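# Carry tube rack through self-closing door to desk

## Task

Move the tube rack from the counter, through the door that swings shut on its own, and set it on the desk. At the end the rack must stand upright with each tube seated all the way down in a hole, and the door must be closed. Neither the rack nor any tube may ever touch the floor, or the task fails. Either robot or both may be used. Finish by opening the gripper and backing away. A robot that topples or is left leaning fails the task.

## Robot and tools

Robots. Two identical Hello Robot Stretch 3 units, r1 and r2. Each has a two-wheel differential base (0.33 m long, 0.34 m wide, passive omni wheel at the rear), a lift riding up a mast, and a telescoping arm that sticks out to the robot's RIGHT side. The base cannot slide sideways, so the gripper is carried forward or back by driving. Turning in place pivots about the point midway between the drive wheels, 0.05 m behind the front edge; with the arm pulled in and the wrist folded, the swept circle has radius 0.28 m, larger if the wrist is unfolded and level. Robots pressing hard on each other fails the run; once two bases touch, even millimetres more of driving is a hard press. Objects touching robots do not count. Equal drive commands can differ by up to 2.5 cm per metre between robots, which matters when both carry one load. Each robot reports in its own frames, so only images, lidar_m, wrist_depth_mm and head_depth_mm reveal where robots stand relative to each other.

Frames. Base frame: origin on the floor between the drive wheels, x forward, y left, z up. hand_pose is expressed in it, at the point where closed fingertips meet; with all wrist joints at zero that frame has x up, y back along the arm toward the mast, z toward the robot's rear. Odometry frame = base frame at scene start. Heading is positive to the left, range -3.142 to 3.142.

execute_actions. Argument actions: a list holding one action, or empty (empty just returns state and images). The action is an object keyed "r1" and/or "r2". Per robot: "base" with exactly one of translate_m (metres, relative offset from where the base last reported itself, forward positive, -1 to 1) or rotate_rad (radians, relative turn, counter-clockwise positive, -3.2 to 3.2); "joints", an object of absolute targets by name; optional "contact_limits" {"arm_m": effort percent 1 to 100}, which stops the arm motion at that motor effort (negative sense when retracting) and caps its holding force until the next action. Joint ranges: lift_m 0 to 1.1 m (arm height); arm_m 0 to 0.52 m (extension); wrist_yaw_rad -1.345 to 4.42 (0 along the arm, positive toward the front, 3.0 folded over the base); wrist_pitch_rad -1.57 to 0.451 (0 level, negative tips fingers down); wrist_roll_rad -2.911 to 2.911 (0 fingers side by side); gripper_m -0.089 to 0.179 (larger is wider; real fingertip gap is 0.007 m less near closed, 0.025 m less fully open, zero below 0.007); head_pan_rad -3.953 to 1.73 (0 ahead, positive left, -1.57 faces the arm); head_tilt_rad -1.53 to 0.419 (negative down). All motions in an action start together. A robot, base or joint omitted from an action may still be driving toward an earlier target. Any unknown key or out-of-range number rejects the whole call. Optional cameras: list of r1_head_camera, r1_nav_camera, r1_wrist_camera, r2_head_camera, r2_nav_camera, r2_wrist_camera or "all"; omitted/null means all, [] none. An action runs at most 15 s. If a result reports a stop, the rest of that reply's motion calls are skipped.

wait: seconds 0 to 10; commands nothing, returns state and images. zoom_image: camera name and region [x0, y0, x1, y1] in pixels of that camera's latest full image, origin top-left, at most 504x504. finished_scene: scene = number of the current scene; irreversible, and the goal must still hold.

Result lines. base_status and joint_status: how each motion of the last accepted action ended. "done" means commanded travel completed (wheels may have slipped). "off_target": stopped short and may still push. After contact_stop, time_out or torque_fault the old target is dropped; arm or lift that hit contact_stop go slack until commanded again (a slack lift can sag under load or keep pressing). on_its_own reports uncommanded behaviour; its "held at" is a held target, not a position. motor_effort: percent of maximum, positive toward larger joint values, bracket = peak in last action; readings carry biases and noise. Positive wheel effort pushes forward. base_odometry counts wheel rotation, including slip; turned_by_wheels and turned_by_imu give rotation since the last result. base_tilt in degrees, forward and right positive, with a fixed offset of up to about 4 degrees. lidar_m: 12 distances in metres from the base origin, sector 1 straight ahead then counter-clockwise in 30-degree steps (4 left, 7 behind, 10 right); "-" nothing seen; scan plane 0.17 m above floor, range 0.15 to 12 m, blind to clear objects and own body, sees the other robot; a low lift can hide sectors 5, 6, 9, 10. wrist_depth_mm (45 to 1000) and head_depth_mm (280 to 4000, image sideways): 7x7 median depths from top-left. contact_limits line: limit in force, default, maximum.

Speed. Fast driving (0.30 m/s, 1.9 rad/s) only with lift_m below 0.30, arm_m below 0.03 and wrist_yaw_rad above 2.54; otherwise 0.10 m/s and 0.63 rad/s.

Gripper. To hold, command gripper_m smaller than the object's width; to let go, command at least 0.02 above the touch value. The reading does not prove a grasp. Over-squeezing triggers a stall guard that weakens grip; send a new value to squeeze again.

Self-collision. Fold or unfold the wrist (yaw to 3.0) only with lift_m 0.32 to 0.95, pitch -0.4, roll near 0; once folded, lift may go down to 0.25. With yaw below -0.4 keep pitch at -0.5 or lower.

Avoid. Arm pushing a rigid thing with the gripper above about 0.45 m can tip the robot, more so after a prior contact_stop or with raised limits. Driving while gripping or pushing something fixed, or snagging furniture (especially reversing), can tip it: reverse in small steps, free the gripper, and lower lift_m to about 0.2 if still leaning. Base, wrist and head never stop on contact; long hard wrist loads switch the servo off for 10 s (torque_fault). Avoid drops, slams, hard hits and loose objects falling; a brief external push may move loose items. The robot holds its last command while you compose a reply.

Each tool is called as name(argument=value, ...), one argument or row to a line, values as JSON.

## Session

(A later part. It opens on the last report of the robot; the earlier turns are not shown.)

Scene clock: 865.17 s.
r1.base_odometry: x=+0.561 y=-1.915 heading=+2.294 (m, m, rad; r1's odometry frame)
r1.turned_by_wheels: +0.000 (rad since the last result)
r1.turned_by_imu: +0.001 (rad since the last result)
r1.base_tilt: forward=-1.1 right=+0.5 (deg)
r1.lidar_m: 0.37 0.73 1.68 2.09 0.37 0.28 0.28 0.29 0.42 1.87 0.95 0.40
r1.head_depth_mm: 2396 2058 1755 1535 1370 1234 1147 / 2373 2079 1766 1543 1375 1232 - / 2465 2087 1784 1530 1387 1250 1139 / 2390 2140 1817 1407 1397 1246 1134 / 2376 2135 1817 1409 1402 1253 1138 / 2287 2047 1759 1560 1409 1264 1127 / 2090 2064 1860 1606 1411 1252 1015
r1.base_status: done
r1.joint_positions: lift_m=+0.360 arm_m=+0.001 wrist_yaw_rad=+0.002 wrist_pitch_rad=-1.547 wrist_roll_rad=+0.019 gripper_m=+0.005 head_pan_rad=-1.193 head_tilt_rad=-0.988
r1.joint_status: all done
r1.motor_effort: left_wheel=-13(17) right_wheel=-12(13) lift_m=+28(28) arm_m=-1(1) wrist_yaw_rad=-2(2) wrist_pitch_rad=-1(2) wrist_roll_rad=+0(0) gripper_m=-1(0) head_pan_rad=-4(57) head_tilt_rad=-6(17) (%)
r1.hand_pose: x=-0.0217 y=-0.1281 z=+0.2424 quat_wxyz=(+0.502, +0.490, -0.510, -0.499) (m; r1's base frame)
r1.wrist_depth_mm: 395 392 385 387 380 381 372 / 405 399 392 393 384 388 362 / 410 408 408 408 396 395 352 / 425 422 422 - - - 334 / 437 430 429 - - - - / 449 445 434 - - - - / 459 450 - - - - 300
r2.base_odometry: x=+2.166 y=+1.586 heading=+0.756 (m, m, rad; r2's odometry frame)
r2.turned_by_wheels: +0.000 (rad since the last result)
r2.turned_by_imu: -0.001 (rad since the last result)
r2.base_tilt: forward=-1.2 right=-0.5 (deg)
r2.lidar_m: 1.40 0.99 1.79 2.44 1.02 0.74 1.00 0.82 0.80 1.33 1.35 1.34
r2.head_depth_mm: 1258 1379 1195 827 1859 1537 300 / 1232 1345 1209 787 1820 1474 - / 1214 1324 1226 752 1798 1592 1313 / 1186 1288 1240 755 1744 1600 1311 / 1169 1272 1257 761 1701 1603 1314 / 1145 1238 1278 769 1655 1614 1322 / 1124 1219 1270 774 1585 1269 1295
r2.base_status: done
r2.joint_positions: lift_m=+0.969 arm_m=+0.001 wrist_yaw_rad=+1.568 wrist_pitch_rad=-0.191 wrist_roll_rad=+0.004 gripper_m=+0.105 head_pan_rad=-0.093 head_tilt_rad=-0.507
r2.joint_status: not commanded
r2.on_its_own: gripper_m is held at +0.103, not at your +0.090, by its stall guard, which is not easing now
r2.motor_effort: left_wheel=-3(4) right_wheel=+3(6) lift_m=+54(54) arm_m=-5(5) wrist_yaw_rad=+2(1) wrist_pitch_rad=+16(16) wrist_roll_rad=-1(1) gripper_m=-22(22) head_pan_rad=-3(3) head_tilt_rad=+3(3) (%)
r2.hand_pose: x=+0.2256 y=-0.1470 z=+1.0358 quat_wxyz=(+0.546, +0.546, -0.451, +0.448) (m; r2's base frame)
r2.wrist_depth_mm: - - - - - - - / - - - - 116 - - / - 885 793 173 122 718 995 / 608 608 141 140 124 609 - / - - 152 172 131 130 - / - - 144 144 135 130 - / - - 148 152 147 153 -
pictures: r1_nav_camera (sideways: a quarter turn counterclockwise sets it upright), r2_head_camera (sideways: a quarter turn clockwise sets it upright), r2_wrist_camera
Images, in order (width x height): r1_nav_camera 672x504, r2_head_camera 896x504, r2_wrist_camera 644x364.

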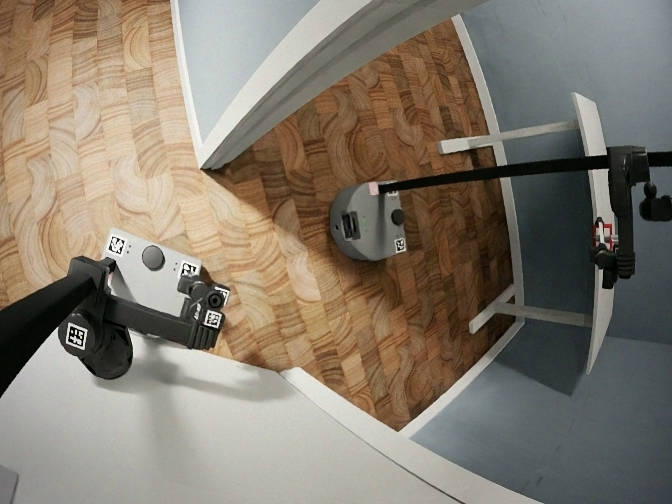

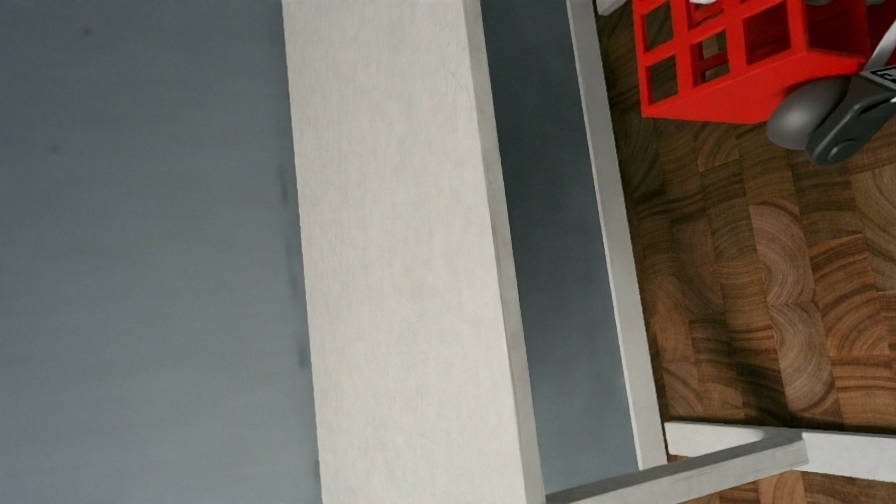

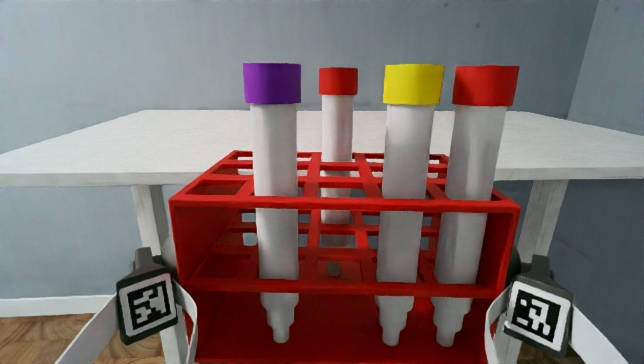

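execute_actions(
  actions=[
    {"r2": {"base": {"translate_m": 0.14}, "joints": {"head_tilt_rad": -0.9, "head_pan_rad": -0.4}}, "r1": {"base": {"rotate_rad": -0.9}, "joints": {"head_pan_rad": -3.14, "head_tilt_rad": -1.0}}},
  ],
  cameras=["r1_nav_camera"],
)

Scene clock: 890.47 s.
r1.base_odometry: x=+0.561 y=-1.915 heading=+1.394 (m, m, rad; r1's odometry frame)
r1.turned_by_wheels: -0.900 (rad since the last result)
r1.turned_by_imu: -0.906 (rad since the last result)
r1.base_tilt: forward=-1.1 right=+0.6 (deg)
r1.lidar_m: 1.09 0.37 0.39 1.14 1.74 2.39 0.29 0.25 0.25 0.29 0.49 2.15
r1.head_depth_mm: 2272 2053 1773 1540 1367 1243 - / 2264 2078 1765 1547 1372 1281 - / 2283 2089 1785 1556 1379 1290 - / 327 373 440 531 693 972 - / 292 323 377 454 563 744 914 / - 297 335 393 475 598 767 / - - 303 349 411 500 640
r1.base_status: done
r1.joint_positions: lift_m=+0.360 arm_m=+0.001 wrist_yaw_rad=+0.002 wrist_pitch_rad=-1.547 wrist_roll_rad=+0.019 gripper_m=+0.005 head_pan_rad=-3.133 head_tilt_rad=-0.988
r1.joint_status: all done
r1.motor_effort: left_wheel=-9(9) right_wheel=-10(18) lift_m=+28(28) arm_m=-1(0) wrist_yaw_rad=-2(2) wrist_pitch_rad=-2(1) wrist_roll_rad=+0(0) gripper_m=+1(0) head_pan_rad=-4(60) head_tilt_rad=-6(2) (%)
r1.hand_pose: x=-0.0217 y=-0.1281 z=+0.2424 quat_wxyz=(+0.502, +0.490, -0.510, -0.499) (m; r1's base frame)
r1.wrist_depth_mm: 391 390 388 385 292 191 141 / 404 399 398 394 390 231 162 / 416 407 399 401 397 290 194 / 427 418 420 - - - 222 / 437 430 431 - - - - / 444 441 442 - - - - / 457 456 - - - - 433
r2.base_odometry: x=+2.267 y=+1.682 heading=+0.756 (m, m, rad; r2's odometry frame)
r2.turned_by_wheels: +0.000 (rad since the last result)
r2.turned_by_imu: -0.001 (rad since the last result)
r2.base_tilt: forward=-1.1 right=-0.5 (deg)
r2.lidar_m: 1.26 0.86 1.61 2.45 1.24 0.87 1.14 0.90 0.98 1.31 1.33 1.23
r2.head_depth_mm: 872 699 1322 322 1456 1247 1109 / 886 659 363 334 1409 1236 1111 / 899 662 314 299 1394 1255 1115 / 911 670 582 323 1399 1264 1119 / 928 675 586 1728 1456 1269 1121 / 940 683 556 1693 1473 1279 1129 / 954 691 543 1624 1472 1285 1134
r2.base_status: done
r2.joint_positions: lift_m=+0.969 arm_m=+0.001 wrist_yaw_rad=+1.568 wrist_pitch_rad=-0.191 wrist_roll_rad=+0.004 gripper_m=+0.105 head_pan_rad=-0.393 head_tilt_rad=-0.888
r2.joint_status: all done
r2.on_its_own: gripper_m is held at +0.103, not at your +0.090, by its stall guard, which is not easing now
r2.motor_effort: left_wheel=-2(4) right_wheel=+3(8) lift_m=+53(53) arm_m=-5(5) wrist_yaw_rad=+2(2) wrist_pitch_rad=+16(16) wrist_roll_rad=-1(1) gripper_m=-22(22) head_pan_rad=-4(19) head_tilt_rad=-6(26) (%)
r2.hand_pose: x=+0.2256 y=-0.1470 z=+1.0358 quat_wxyz=(+0.546, +0.546, -0.451, +0.448) (m; r2's base frame)
r2.wrist_depth_mm: - - - - - - - / - - - - 116 - - / - 894 773 174 122 720 984 / 494 501 141 140 124 470 532 / - 817 151 172 131 130 - / - - 144 144 134 130 - / - - 148 152 147 153 -
pictures: r1_nav_camera (sideways: a quarter turn counterclockwise sets it upright)
Images, in order (width x height): r1_nav_camera 672x504.

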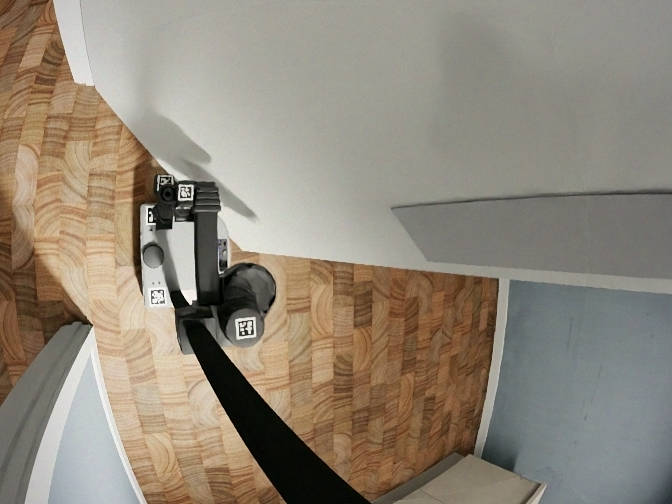

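execute_actions(
  actions=[
    {"r2": {"base": {"translate_m": 0.45}}, "r1": {"base": {"translate_m": 0.46}}},
  ],
  cameras=["r1_nav_camera", "r2_nav_camera", "r2_wrist_camera"],
)

Scene clock: 904.00 s.
r1.base_odometry: x=+0.642 y=-1.462 heading=+1.394 (m, m, rad; r1's odometry frame)
r1.turned_by_wheels: +0.000 (rad since the last result)
r1.turned_by_imu: +0.001 (rad since the last result)
r1.base_tilt: forward=-1.2 right=+0.5 (deg)
r1.lidar_m: 1.08 2.04 2.35 0.25 0.25 0.31 0.27 0.28 0.33 0.63 1.56 1.88
r1.head_depth_mm: - 307 374 481 674 1229 - / - 302 363 462 638 847 - / - 298 351 444 602 779 - / - 294 341 427 572 847 - / - 290 331 412 546 805 1159 / - 287 321 398 520 752 1114 / - - 313 384 497 707 1110
r1.base_status: translate_m off_target (by the wheels' count: +0.4601 of +0.4600)
r1.joint_positions: lift_m=+0.360 arm_m=+0.001 wrist_yaw_rad=+0.002 wrist_pitch_rad=-1.547 wrist_roll_rad=+0.019 gripper_m=+0.005 head_pan_rad=-3.133 head_tilt_rad=-0.988
r1.joint_status: not commanded
r1.on_its_own: left_wheel is at rest, and its effort (-28) is outside its rest range (-18 to +18)
r1.motor_effort: left_wheel=-28(28) right_wheel=-9(8) lift_m=+28(28) arm_m=-1(1) wrist_yaw_rad=-3(2) wrist_pitch_rad=-1(2) wrist_roll_rad=+0(0) gripper_m=-1(1) head_pan_rad=-4(5) head_tilt_rad=-5(5) (%)
r1.hand_pose: x=-0.0217 y=-0.1281 z=+0.2424 quat_wxyz=(+0.502, +0.490, -0.510, -0.499) (m; r1's base frame)
r1.wrist_depth_mm: 391 393 389 387 378 373 282 / 401 401 400 390 390 383 289 / 412 412 403 398 401 393 298 / 424 424 417 - - - 290 / 433 431 424 - - - - / 449 440 435 - - - - / 464 457 - - - - 299
r2.base_odometry: x=+2.595 y=+1.991 heading=+0.756 (m, m, rad; r2's odometry frame)
r2.turned_by_wheels: +0.000 (rad since the last result)
r2.turned_by_imu: -0.001 (rad since the last result)
r2.base_tilt: forward=-1.1 right=-0.5 (deg)
r2.lidar_m: 0.81 0.52 0.49 2.23 1.96 1.29 1.14 1.28 1.36 1.26 0.94 0.88
r2.head_depth_mm: 872 648 548 327 372 316 290 / 847 655 363 332 360 316 291 / 814 662 314 299 354 322 290 / 789 670 527 323 357 323 292 / 755 676 533 440 373 325 293 / 714 683 538 442 376 327 294 / 681 690 542 446 378 329 293
r2.base_status: done
r2.joint_positions: lift_m=+0.969 arm_m=+0.001 wrist_yaw_rad=+1.568 wrist_pitch_rad=-0.191 wrist_roll_rad=+0.004 gripper_m=+0.105 head_pan_rad=-0.393 head_tilt_rad=-0.889
r2.joint_status: not commanded
r2.on_its_own: gripper_m is held at +0.103, not at your +0.090, by its stall guard, which is not easing now
r2.motor_effort: left_wheel=-3(4) right_wheel=+4(10) lift_m=+53(53) arm_m=-5(5) wrist_yaw_rad=+2(2) wrist_pitch_rad=+16(16) wrist_roll_rad=-1(1) gripper_m=-21(22) head_pan_rad=-3(3) head_tilt_rad=-6(5) (%)
r2.hand_pose: x=+0.2256 y=-0.1470 z=+1.0358 quat_wxyz=(+0.546, +0.546, -0.451, +0.448) (m; r2's base frame)
r2.wrist_depth_mm: 647 661 677 688 704 723 739 / 692 696 702 716 116 113 780 / 706 725 729 174 122 730 820 / 497 501 140 140 124 442 535 / 347 353 151 172 131 130 363 / 268 270 144 144 135 130 280 / 222 211 148 152 147 153 229
pictures: r1_nav_camera (sideways: a quarter turn counterclockwise sets it upright), r2_nav_camera (sideways: a quarter turn counterclockwise sets it upright), r2_wrist_camera
Images, in order (width x height): r1_nav_camera 672x504, r2_nav_camera 672x504, r2_wrist_camera 644x364.

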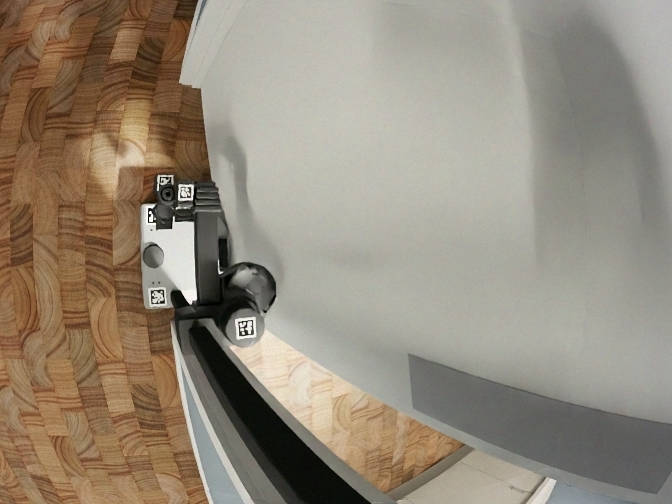

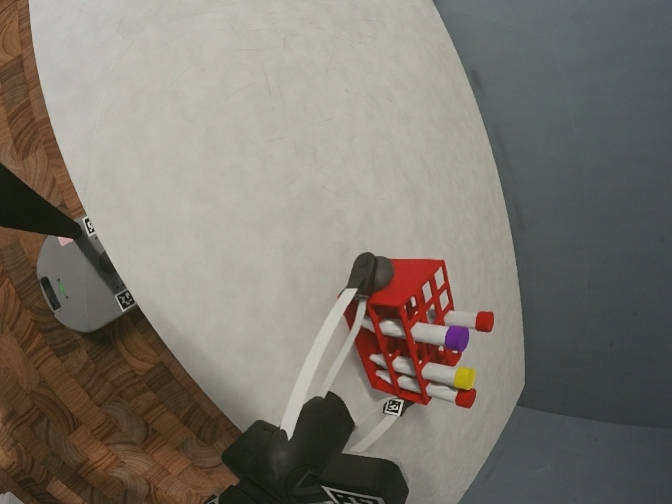

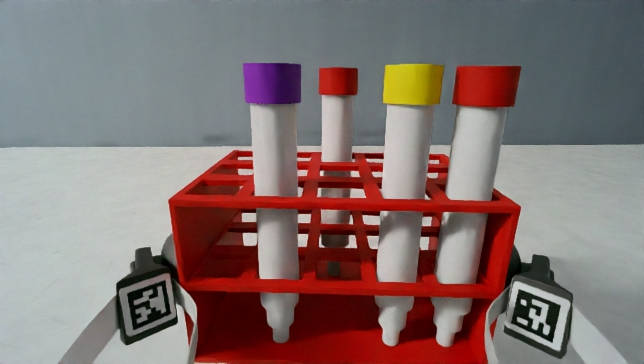

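execute_actions(
  actions=[
    {"r2": {"joints": {"lift_m": 0.921}}, "r1": {"base": {"translate_m": 0.14}}},
  ],
  cameras=["r1_nav_camera", "r2_head_camera", "r2_wrist_camera"],
)

Scene clock: 916.07 s.
r1.base_odometry: x=+0.667 y=-1.324 heading=+1.394 (m, m, rad; r1's odometry frame)
r1.turned_by_wheels: +0.000 (rad since the last result)
r1.turned_by_imu: +0.001 (rad since the last result)
r1.base_tilt: forward=-1.2 right=+0.5 (deg)
r1.lidar_m: 0.94 1.90 2.34 0.75 0.31 0.30 0.29 0.30 0.41 0.76 1.56 1.02
r1.head_depth_mm: - 303 362 457 621 835 - / - 303 361 456 617 802 - / - 302 361 455 613 772 - / - 302 359 453 612 941 - / - 300 358 451 608 936 1182 / - 300 357 449 605 929 1161 / - 299 355 447 601 918 1151
r1.base_status: done
r1.joint_positions: lift_m=+0.360 arm_m=+0.001 wrist_yaw_rad=+0.002 wrist_pitch_rad=-1.547 wrist_roll_rad=+0.019 gripper_m=+0.005 head_pan_rad=-3.133 head_tilt_rad=-0.988
r1.joint_status: not commanded
r1.motor_effort: left_wheel=+3(19) right_wheel=-3(6) lift_m=+28(28) arm_m=+0(1) wrist_yaw_rad=-2(2) wrist_pitch_rad=-2(2) wrist_roll_rad=+0(0) gripper_m=+0(0) head_pan_rad=-6(5) head_tilt_rad=-6(5) (%)
r1.hand_pose: x=-0.0217 y=-0.1281 z=+0.2424 quat_wxyz=(+0.502, +0.490, -0.510, -0.499) (m; r1's base frame)
r1.wrist_depth_mm: 402 395 383 380 381 379 375 / 406 405 399 394 392 386 361 / 415 408 404 406 396 401 365 / 425 420 416 - - - 343 / 439 431 425 - - - - / 442 439 440 - - - - / 458 458 - - - - 318
r2.base_odometry: x=+2.595 y=+1.991 heading=+0.756 (m, m, rad; r2's odometry frame)
r2.turned_by_wheels: +0.000 (rad since the last result)
r2.turned_by_imu: -0.001 (rad since the last result)
r2.base_tilt: forward=-1.1 right=-0.5 (deg)
r2.lidar_m: 0.82 0.52 0.49 2.22 1.96 1.29 1.00 1.28 1.36 1.26 0.94 0.88
r2.head_depth_mm: 872 649 515 320 365 316 288 / 845 656 519 345 360 320 291 / 815 662 523 329 351 322 290 / 787 669 528 407 350 324 292 / 753 676 533 439 374 325 293 / 714 682 536 443 376 327 294 / 680 691 542 445 378 329 293
r2.base_status: not commanded
r2.joint_positions: lift_m=+0.921 arm_m=+0.001 wrist_yaw_rad=+1.568 wrist_pitch_rad=-0.191 wrist_roll_rad=+0.004 gripper_m=+0.105 head_pan_rad=-0.393 head_tilt_rad=-0.889
r2.joint_status: all done
r2.on_its_own: gripper_m is held at +0.103, not at your +0.090, by its stall guard, which is not easing now
r2.motor_effort: left_wheel=-3(3) right_wheel=+3(4) lift_m=+25(47) arm_m=-5(5) wrist_yaw_rad=+2(2) wrist_pitch_rad=+16(16) wrist_roll_rad=-1(1) gripper_m=-22(22) head_pan_rad=-2(2) head_tilt_rad=-5(5) (%)
r2.hand_pose: x=+0.2256 y=-0.1470 z=+0.9879 quat_wxyz=(+0.545, +0.546, -0.451, +0.448) (m; r2's base frame)
r2.wrist_depth_mm: 646 663 677 686 708 715 730 / 672 692 704 699 116 113 788 / 629 644 570 174 122 525 718 / 360 364 141 140 124 323 386 / 251 254 152 173 131 130 264 / 194 194 144 144 134 130 201 / 164 152 148 152 147 150 165
pictures: r1_nav_camera (sideways: a quarter turn counterclockwise sets it upright), r2_head_camera (sideways: a quarter turn clockwise sets it upright), r2_wrist_camera
Images, in order (width x height): r1_nav_camera 672x504, r2_head_camera 896x504, r2_wrist_camera 644x364.

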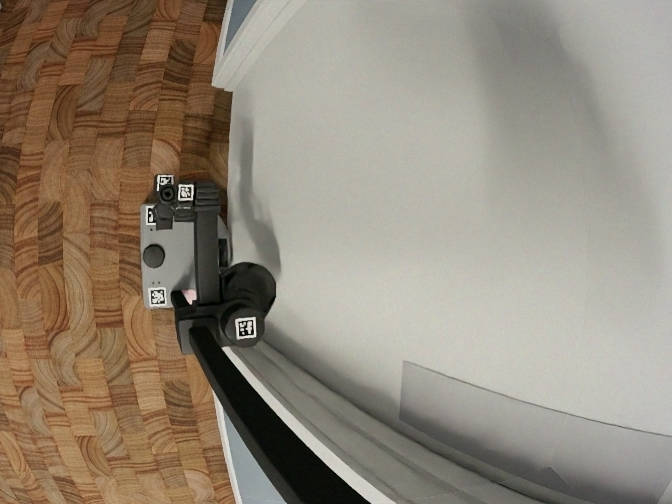

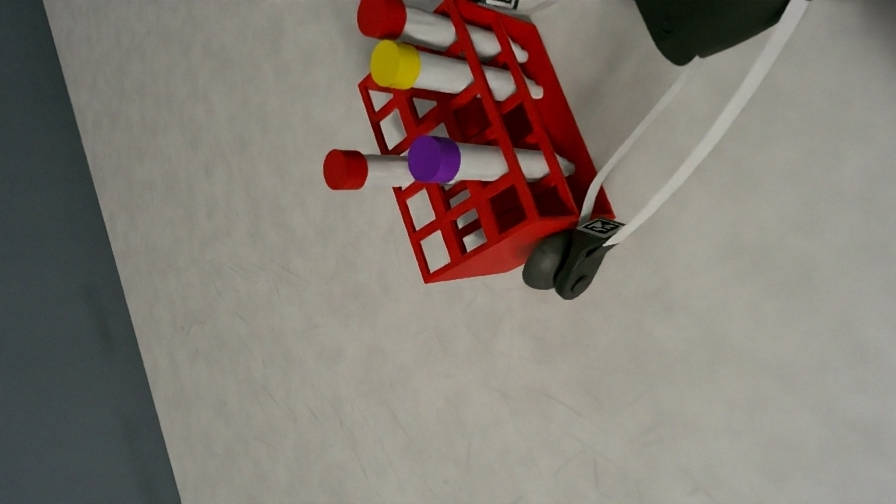

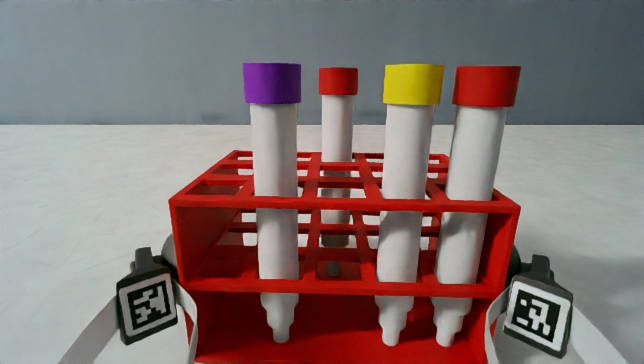

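execute_actions(
  actions=[
    {"r2": {"joints": {"lift_m": 0.916}}},
  ],
  cameras=["r2_wrist_camera"],
)

execute_actions(
  actions=[
    {"r2": {"joints": {"gripper_m": 0.179}}, "r1": {"base": {"translate_m": 0.05}}},
  ],
  cameras=["r2_wrist_camera"],
)

Scene clock: 924.80 s.
r1.base_odometry: x=+0.667 y=-1.324 heading=+1.394 (m, m, rad; r1's odometry frame)
r1.turned_by_wheels: +0.000 (rad since the last result)
r1.turned_by_imu: +0.000 (rad since the last result)
r1.base_tilt: forward=-1.2 right=+0.5 (deg)
r1.lidar_m: 0.94 1.90 2.34 0.75 0.31 0.29 0.28 0.29 0.40 0.76 1.56 1.02
r1.head_depth_mm: - 298 346 435 589 798 - / - 297 345 435 588 763 - / - 297 345 435 589 738 - / - 296 344 435 586 909 - / - 296 344 434 585 908 1184 / - 296 344 433 587 905 1160 / - 296 344 433 585 902 1148
r1.base_status: not commanded
r1.joint_positions: lift_m=+0.360 arm_m=+0.001 wrist_yaw_rad=+0.002 wrist_pitch_rad=-1.547 wrist_roll_rad=+0.019 gripper_m=+0.005 head_pan_rad=-3.133 head_tilt_rad=-0.988
r1.joint_status: not commanded
r1.motor_effort: left_wheel=+3(3) right_wheel=-3(3) lift_m=+28(28) arm_m=-1(1) wrist_yaw_rad=-3(2) wrist_pitch_rad=-1(2) wrist_roll_rad=+0(0) gripper_m=+0(0) head_pan_rad=-5(4) head_tilt_rad=-5(6) (%)
r1.hand_pose: x=-0.0217 y=-0.1281 z=+0.2424 quat_wxyz=(+0.502, +0.490, -0.510, -0.499) (m; r1's base frame)
r1.wrist_depth_mm: 399 388 388 382 381 377 362 / 403 402 397 391 389 387 358 / 422 416 406 401 399 396 348 / 430 418 418 - - - 329 / 436 432 430 - - - - / 450 442 438 - - - - / 458 468 - - - - 304
r2.base_odometry: x=+2.595 y=+1.991 heading=+0.756 (m, m, rad; r2's odometry frame)
r2.turned_by_wheels: +0.000 (rad since the last result)
r2.turned_by_imu: -0.001 (rad since the last result)
r2.base_tilt: forward=-1.2 right=-0.6 (deg)
r2.lidar_m: 0.82 0.53 0.49 2.22 1.96 1.29 1.00 1.28 1.36 1.26 0.95 0.88
r2.head_depth_mm: 872 648 516 318 365 - 288 / 848 656 520 337 360 321 291 / 817 663 524 344 348 319 291 / 789 670 528 415 350 324 292 / 754 675 533 440 374 325 293 / 715 684 537 442 376 327 294 / 681 690 541 446 379 329 293
r2.base_status: not commanded
r2.joint_positions: lift_m=+0.916 arm_m=+0.001 wrist_yaw_rad=+1.568 wrist_pitch_rad=-0.184 wrist_roll_rad=+0.004 gripper_m=+0.105 head_pan_rad=-0.393 head_tilt_rad=-0.889
r2.joint_status: all done
r2.on_its_own: gripper_m is held at +0.103, not at your +0.090, by its stall guard, which is not easing now
r2.motor_effort: left_wheel=-3(3) right_wheel=+3(3) lift_m=+23(25) arm_m=-5(6) wrist_yaw_rad=+1(2) wrist_pitch_rad=+13(16) wrist_roll_rad=-1(1) gripper_m=-22(21) head_pan_rad=-2(3) head_tilt_rad=-5(5) (%)
r2.hand_pose: x=+0.2261 y=-0.1470 z=+0.9846 quat_wxyz=(+0.544, +0.544, -0.453, +0.450) (m; r2's base frame)
r2.wrist_depth_mm: 647 658 681 686 710 709 739 / 683 692 707 164 114 112 775 / 630 643 565 171 124 117 715 / 358 358 135 138 121 318 381 / 247 249 150 170 130 129 260 / 189 190 144 143 134 130 197 / 160 148 148 152 147 146 159
pictures: r2_wrist_camera
Images, in order (width x height): r2_wrist_camera 644x364.

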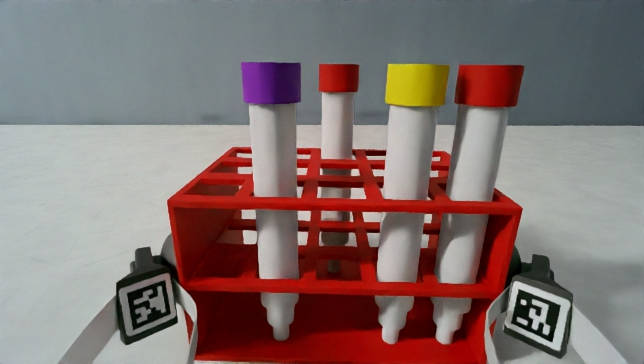

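Scene clock: 926.57 s.
r1.base_odometry: x=+0.676 y=-1.275 heading=+1.394 (m, m, rad; r1's odometry frame)
r1.turned_by_wheels: +0.000 (rad since the last result)
r1.turned_by_imu: +0.000 (rad since the last result)
r1.base_tilt: forward=-1.2 right=+0.5 (deg)
r1.lidar_m: 0.89 1.85 2.35 0.94 0.34 0.34 0.33 0.35 0.47 1.03 1.56 0.96
r1.head_depth_mm: 296 344 415 524 707 897 - / 296 344 415 522 707 917 - / 296 344 415 523 706 882 - / 296 343 414 522 705 1089 - / 296 342 414 520 703 1087 1184 / 298 343 414 520 703 1086 1163 / 298 342 413 521 702 1080 1147
r1.base_status: done
r1.joint_positions: lift_m=+0.360 arm_m=+0.001 wrist_yaw_rad=+0.002 wrist_pitch_rad=-1.547 wrist_roll_rad=+0.019 gripper_m=+0.005 head_pan_rad=-3.133 head_tilt_rad=-0.988
r1.joint_status: not commanded
r1.motor_effort: left_wheel=+3(9) right_wheel=-3(4) lift_m=+28(28) arm_m=-1(1) wrist_yaw_rad=-3(2) wrist_pitch_rad=-1(1) wrist_roll_rad=+0(0) gripper_m=+0(1) head_pan_rad=-5(5) head_tilt_rad=-6(6) (%)
r1.hand_pose: x=-0.0217 y=-0.1281 z=+0.2424 quat_wxyz=(+0.502, +0.490, -0.510, -0.499) (m; r1's base frame)
r1.wrist_depth_mm: 395 397 386 387 384 381 371 / 406 402 396 388 390 388 382 / 414 409 408 403 398 397 395 / 422 421 413 - - - 395 / 431 427 432 - - - - / 447 439 439 - - - - / 458 457 - - - - 365
r2.base_odometry: x=+2.595 y=+1.991 heading=+0.756 (m, m, rad; r2's odometry frame)
r2.turned_by_wheels: +0.000 (rad since the last result)
r2.turned_by_imu: +0.000 (rad since the last result)
r2.base_tilt: forward=-1.2 right=-0.5 (deg)
r2.lidar_m: 0.82 0.52 0.49 2.22 1.96 1.29 0.95 1.28 1.36 1.26 0.94 0.88
r2.head_depth_mm: 871 649 516 321 365 317 288 / 847 655 519 340 360 321 290 / 816 662 523 342 354 322 290 / 789 670 528 374 356 323 292 / 754 676 533 439 375 326 293 / 714 684 538 442 376 327 294 / 681 689 542 446 378 328 293
r2.base_status: not commanded
r2.joint_positions: lift_m=+0.916 arm_m=+0.001 wrist_yaw_rad=+1.568 wrist_pitch_rad=-0.183 wrist_roll_rad=+0.004 gripper_m=+0.179 head_pan_rad=-0.393 head_tilt_rad=-0.889
r2.joint_status: all done
r2.motor_effort: left_wheel=-2(3) right_wheel=+4(4) lift_m=+23(25) arm_m=-5(5) wrist_yaw_rad=+2(2) wrist_pitch_rad=+12(12) wrist_roll_rad=-1(1) gripper_m=+1(99) head_pan_rad=-4(2) head_tilt_rad=-5(5) (%)
r2.hand_pose: x=+0.2262 y=-0.1470 z=+0.9850 quat_wxyz=(+0.544, +0.544, -0.454, +0.450) (m; r2's base frame)
r2.wrist_depth_mm: 651 658 679 691 710 720 730 / 686 693 701 164 114 729 772 / 635 645 574 171 122 525 731 / 357 362 137 139 123 320 384 / 248 250 150 170 131 130 260 / 194 186 143 144 137 138 207 / - 149 146 152 148 152 -
pictures: r2_wrist_camera
Images, in order (width x height): r2_wrist_camera 644x364.

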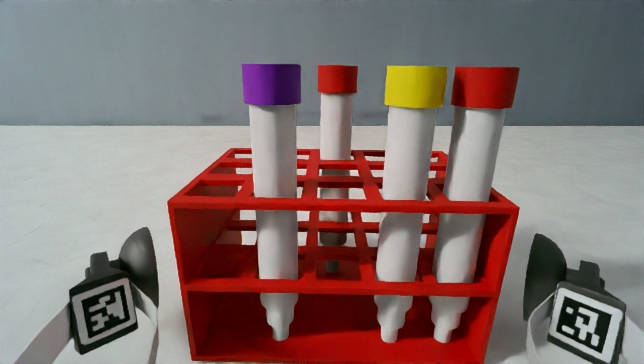

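execute_actions(
  actions=[
    {"r2": {"base": {"translate_m": -0.28}, "joints": {"head_tilt_rad": -0.6, "head_pan_rad": -0.25}}, "r1": {"base": {"translate_m": 0.08}, "joints": {"head_tilt_rad": -0.5}}},
  ],
  cameras=["r1_nav_camera", "r2_head_camera", "r2_wrist_camera"],
)

Scene clock: 938.73 s.
r1.base_odometry: x=+0.690 y=-1.196 heading=+1.394 (m, m, rad; r1's odometry frame)
r1.turned_by_wheels: +0.000 (rad since the last result)
r1.turned_by_imu: +0.000 (rad since the last result)
r1.base_tilt: forward=-1.3 right=+0.6 (deg)
r1.lidar_m: 0.54 1.77 2.34 1.24 0.46 0.40 0.41 0.43 0.59 1.35 1.56 0.61
r1.head_depth_mm: 325 350 381 416 458 514 581 / 325 351 382 417 461 515 582 / 326 352 382 419 462 516 586 / 327 353 384 419 464 519 588 / 327 354 384 421 465 519 589 / 328 354 385 422 467 521 592 / 328 355 386 422 468 525 593
r1.base_status: done
r1.joint_positions: lift_m=+0.360 arm_m=+0.001 wrist_yaw_rad=+0.002 wrist_pitch_rad=-1.547 wrist_roll_rad=+0.019 gripper_m=+0.005 head_pan_rad=-3.133 head_tilt_rad=-0.507
r1.joint_status: all done
r1.motor_effort: left_wheel=+3(9) right_wheel=-3(4) lift_m=+28(28) arm_m=-1(1) wrist_yaw_rad=-3(3) wrist_pitch_rad=-1(1) wrist_roll_rad=+0(0) gripper_m=-1(0) head_pan_rad=-3(3) head_tilt_rad=+3(31) (%)
r1.hand_pose: x=-0.0217 y=-0.1281 z=+0.2424 quat_wxyz=(+0.502, +0.490, -0.510, -0.499) (m; r1's base frame)
r1.wrist_depth_mm: 393 392 392 386 381 379 372 / 407 406 397 394 389 384 383 / 413 414 399 404 395 391 390 / 424 421 421 - - - 400 / 432 432 431 - - - - / 449 444 439 - - - - / 459 455 - - - - 435
r2.base_odometry: x=+2.391 y=+1.799 heading=+0.755 (m, m, rad; r2's odometry frame)
r2.turned_by_wheels: +0.000 (rad since the last result)
r2.turned_by_imu: -0.002 (rad since the last result)
r2.base_tilt: forward=-1.2 right=-0.5 (deg)
r2.lidar_m: 1.09 0.71 1.39 2.47 1.51 0.61 0.60 1.02 1.19 1.29 1.11 1.15
r2.head_depth_mm: 1079 1186 885 616 488 1461 1223 / 1041 1153 895 619 474 1453 1229 / 999 1103 904 552 477 1428 1257 / 964 1061 913 551 481 1375 1199 / 930 1021 927 609 482 425 1238 / 896 982 935 638 486 404 1251 / 870 943 945 644 488 394 1257
r2.base_status: done
r2.joint_positions: lift_m=+0.916 arm_m=+0.001 wrist_yaw_rad=+1.568 wrist_pitch_rad=-0.182 wrist_roll_rad=+0.004 gripper_m=+0.179 head_pan_rad=-0.257 head_tilt_rad=-0.606
r2.joint_status: all done
r2.motor_effort: left_wheel=-2(7) right_wheel=+4(5) lift_m=+24(24) arm_m=-5(5) wrist_yaw_rad=+2(2) wrist_pitch_rad=+12(12) wrist_roll_rad=-1(1) gripper_m=+1(0) head_pan_rad=+3(15) head_tilt_rad=+3(20) (%)
r2.hand_pose: x=+0.2263 y=-0.1470 z=+0.9850 quat_wxyz=(+0.544, +0.544, -0.454, +0.451) (m; r2's base frame)
r2.wrist_depth_mm: 895 909 920 947 954 - - / 941 948 968 974 - - - / 645 653 665 404 597 702 734 / 359 359 368 368 374 382 383 / 253 266 264 270 276 281 291 / - - - - - - 776 / - - - - - - -
pictures: r1_nav_camera (sideways: a quarter turn counterclockwise sets it upright), r2_head_camera (sideways: a quarter turn clockwise sets it upright), r2_wrist_camera
Images, in order (width x height): r1_nav_camera 672x504, r2_head_camera 896x504, r2_wrist_camera 644x364.

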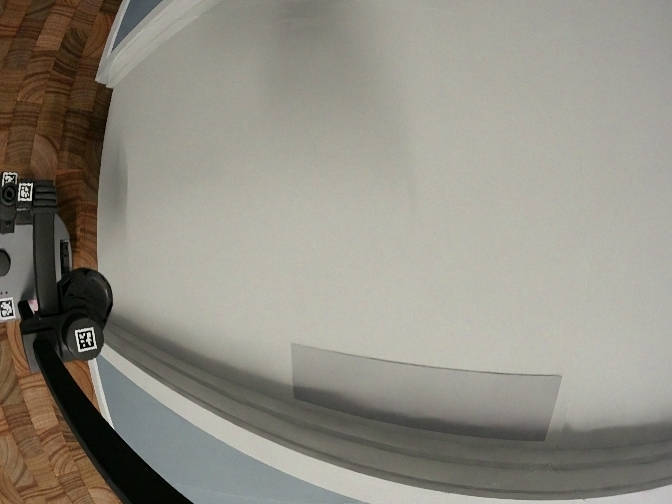

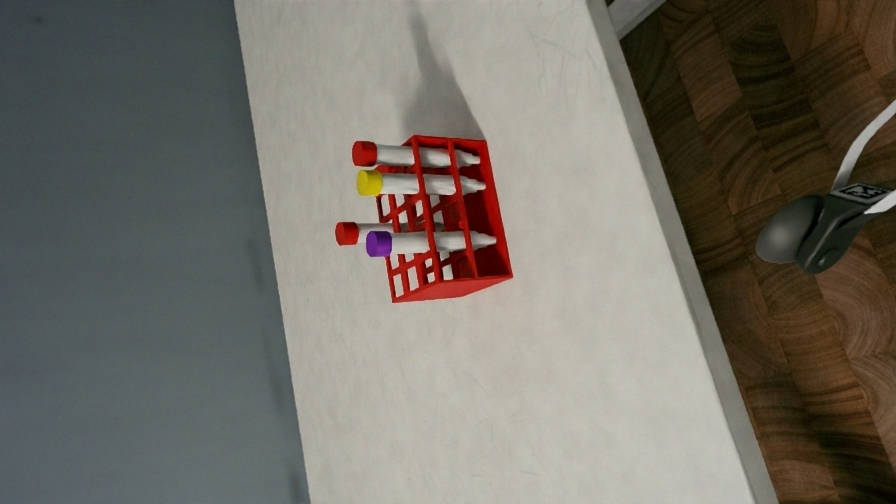

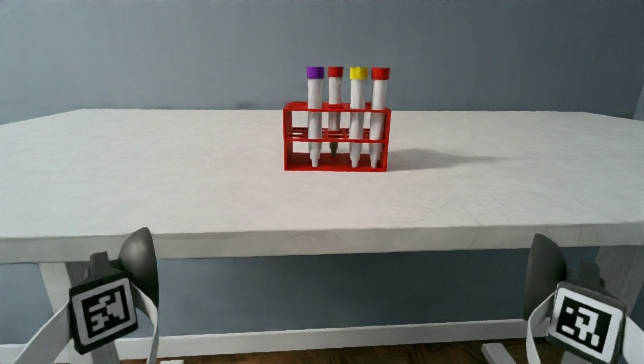

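execute_actions(
  actions=[],
)

Scene clock: 960.93 s.
r1.base_odometry: x=+0.690 y=-1.196 heading=+1.394 (m, m, rad; r1's odometry frame)
r1.turned_by_wheels: +0.000 (rad since the last result)
r1.turned_by_imu: +0.000 (rad since the last result)
r1.base_tilt: forward=-1.2 right=+0.5 (deg)
r1.lidar_m: 0.54 1.76 2.34 1.24 0.46 0.40 0.41 0.43 0.59 1.35 1.56 0.61
r1.head_depth_mm: 325 350 381 416 458 513 582 / 325 351 382 417 461 516 584 / 326 352 383 418 463 516 586 / 326 353 384 420 464 518 587 / 327 354 384 420 465 519 589 / 328 355 385 422 466 522 590 / 329 355 387 423 468 522 593
r1.base_status: done
r1.joint_positions: lift_m=+0.360 arm_m=+0.001 wrist_yaw_rad=+0.002 wrist_pitch_rad=-1.547 wrist_roll_rad=+0.019 gripper_m=+0.005 head_pan_rad=-3.133 head_tilt_rad=-0.507
r1.joint_status: all done
r1.motor_effort: left_wheel=+3(9) right_wheel=-3(4) lift_m=+28(28) arm_m=-1(1) wrist_yaw_rad=-2(3) wrist_pitch_rad=-2(1) wrist_roll_rad=+0(0) gripper_m=+0(0) head_pan_rad=-3(3) head_tilt_rad=+4(31) (%)
r1.hand_pose: x=-0.0217 y=-0.1281 z=+0.2424 quat_wxyz=(+0.502, +0.490, -0.510, -0.499) (m; r1's base frame)
r1.wrist_depth_mm: 393 391 383 387 384 381 379 / 398 398 398 391 392 385 381 / 408 414 404 404 396 397 393 / 432 423 417 - - - 398 / 438 431 429 - - - - / 444 444 443 - - - - / 462 458 - - - - 435
r2.base_odometry: x=+2.391 y=+1.799 heading=+0.755 (m, m, rad; r2's odometry frame)
r2.turned_by_wheels: +0.000 (rad since the last result)
r2.turned_by_imu: -0.001 (rad since the last result)
r2.base_tilt: forward=-1.1 right=-0.5 (deg)
r2.lidar_m: 1.09 0.71 1.40 2.48 1.51 0.61 0.60 1.02 1.19 1.29 1.10 1.15
r2.head_depth_mm: 1082 1189 886 616 490 1460 1226 / 1036 1153 894 618 474 1464 1230 / 997 1103 906 552 478 1432 1263 / 965 1060 914 551 480 1371 1200 / 931 1021 925 607 483 425 1242 / 895 983 932 639 486 404 1248 / 867 945 946 644 489 394 1250
r2.base_status: done
r2.joint_positions: lift_m=+0.916 arm_m=+0.001 wrist_yaw_rad=+1.568 wrist_pitch_rad=-0.182 wrist_roll_rad=+0.004 gripper_m=+0.179 head_pan_rad=-0.257 head_tilt_rad=-0.606
r2.joint_status: all done
r2.motor_effort: left_wheel=-2(7) right_wheel=+4(5) lift_m=+23(24) arm_m=-5(5) wrist_yaw_rad=+2(2) wrist_pitch_rad=+12(12) wrist_roll_rad=-1(1) gripper_m=+0(0) head_pan_rad=+2(15) head_tilt_rad=+2(20) (%)
r2.hand_pose: x=+0.2263 y=-0.1470 z=+0.9850 quat_wxyz=(+0.544, +0.544, -0.454, +0.451) (m; r2's base frame)
r2.wrist_depth_mm: 896 915 929 957 994 991 994 / 942 964 980 987 - - - / 642 644 654 406 586 715 736 / 358 363 364 368 375 378 383 / 253 266 264 270 275 280 290 / - - - - - - 776 / - - - - - - -
pictures: r1_head_camera (sideways: a quarter turn clockwise sets it upright), r1_nav_camera (sideways: a quarter turn counterclockwise sets it upright), r1_wrist_camera, r2_head_camera (sideways: a quarter turn clockwise sets it upright), r2_nav_camera (sideways: a quarter turn counterclockwise sets it upright), r2_wrist_camera
Images, in order (width x height): r1_head_camera 896x504, r1_nav_camera 672x504, r1_wrist_camera 644x364, r2_head_camera 896x504, r2_nav_camera 672x504, r2_wrist_camera 644x364.

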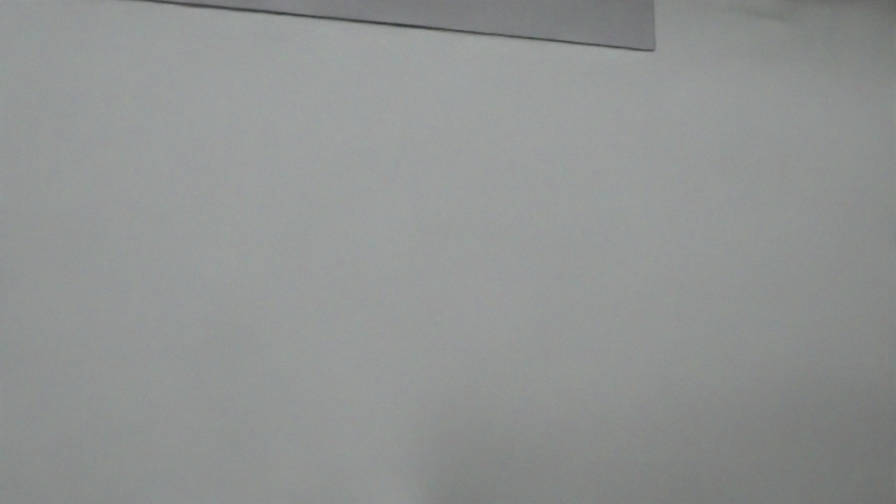

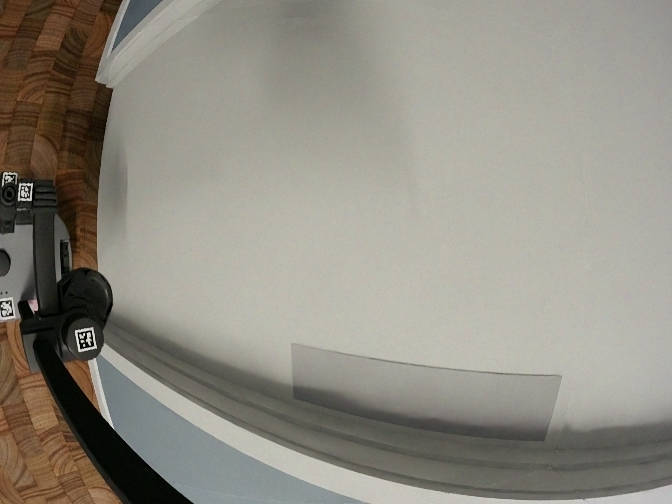

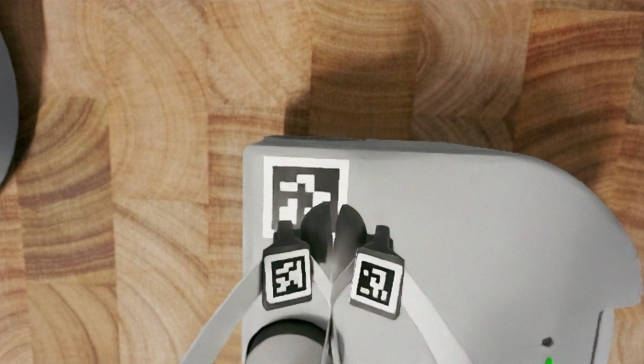

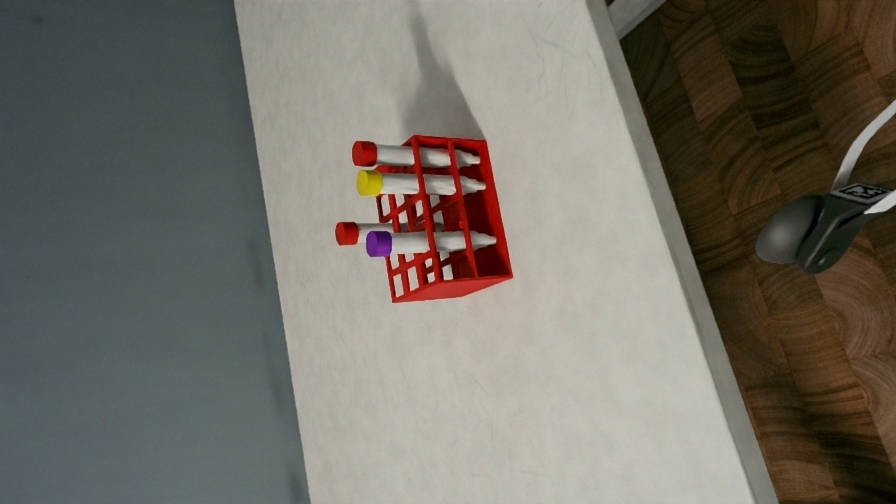

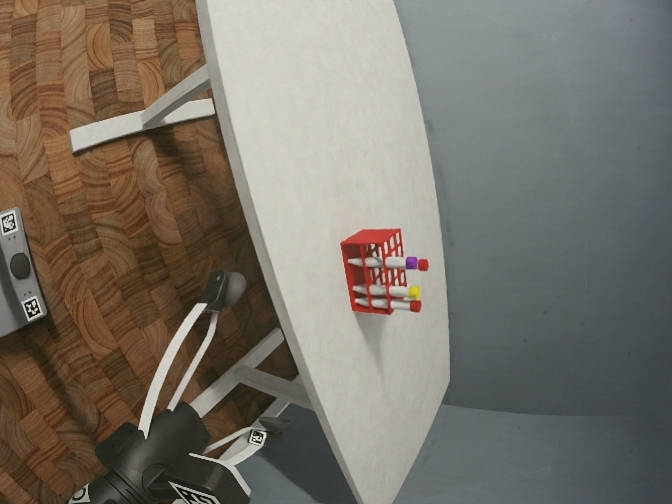

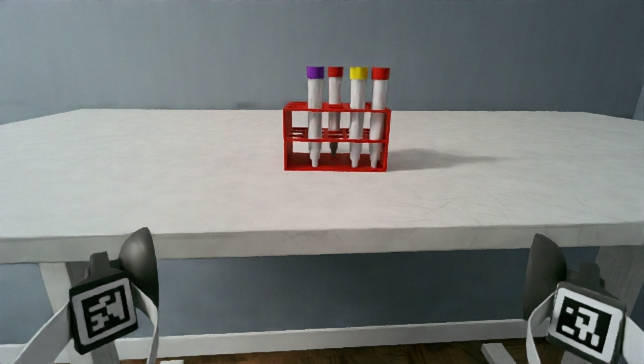

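finished_scene(
  scene=1,
)

The scene is finished: the task was done.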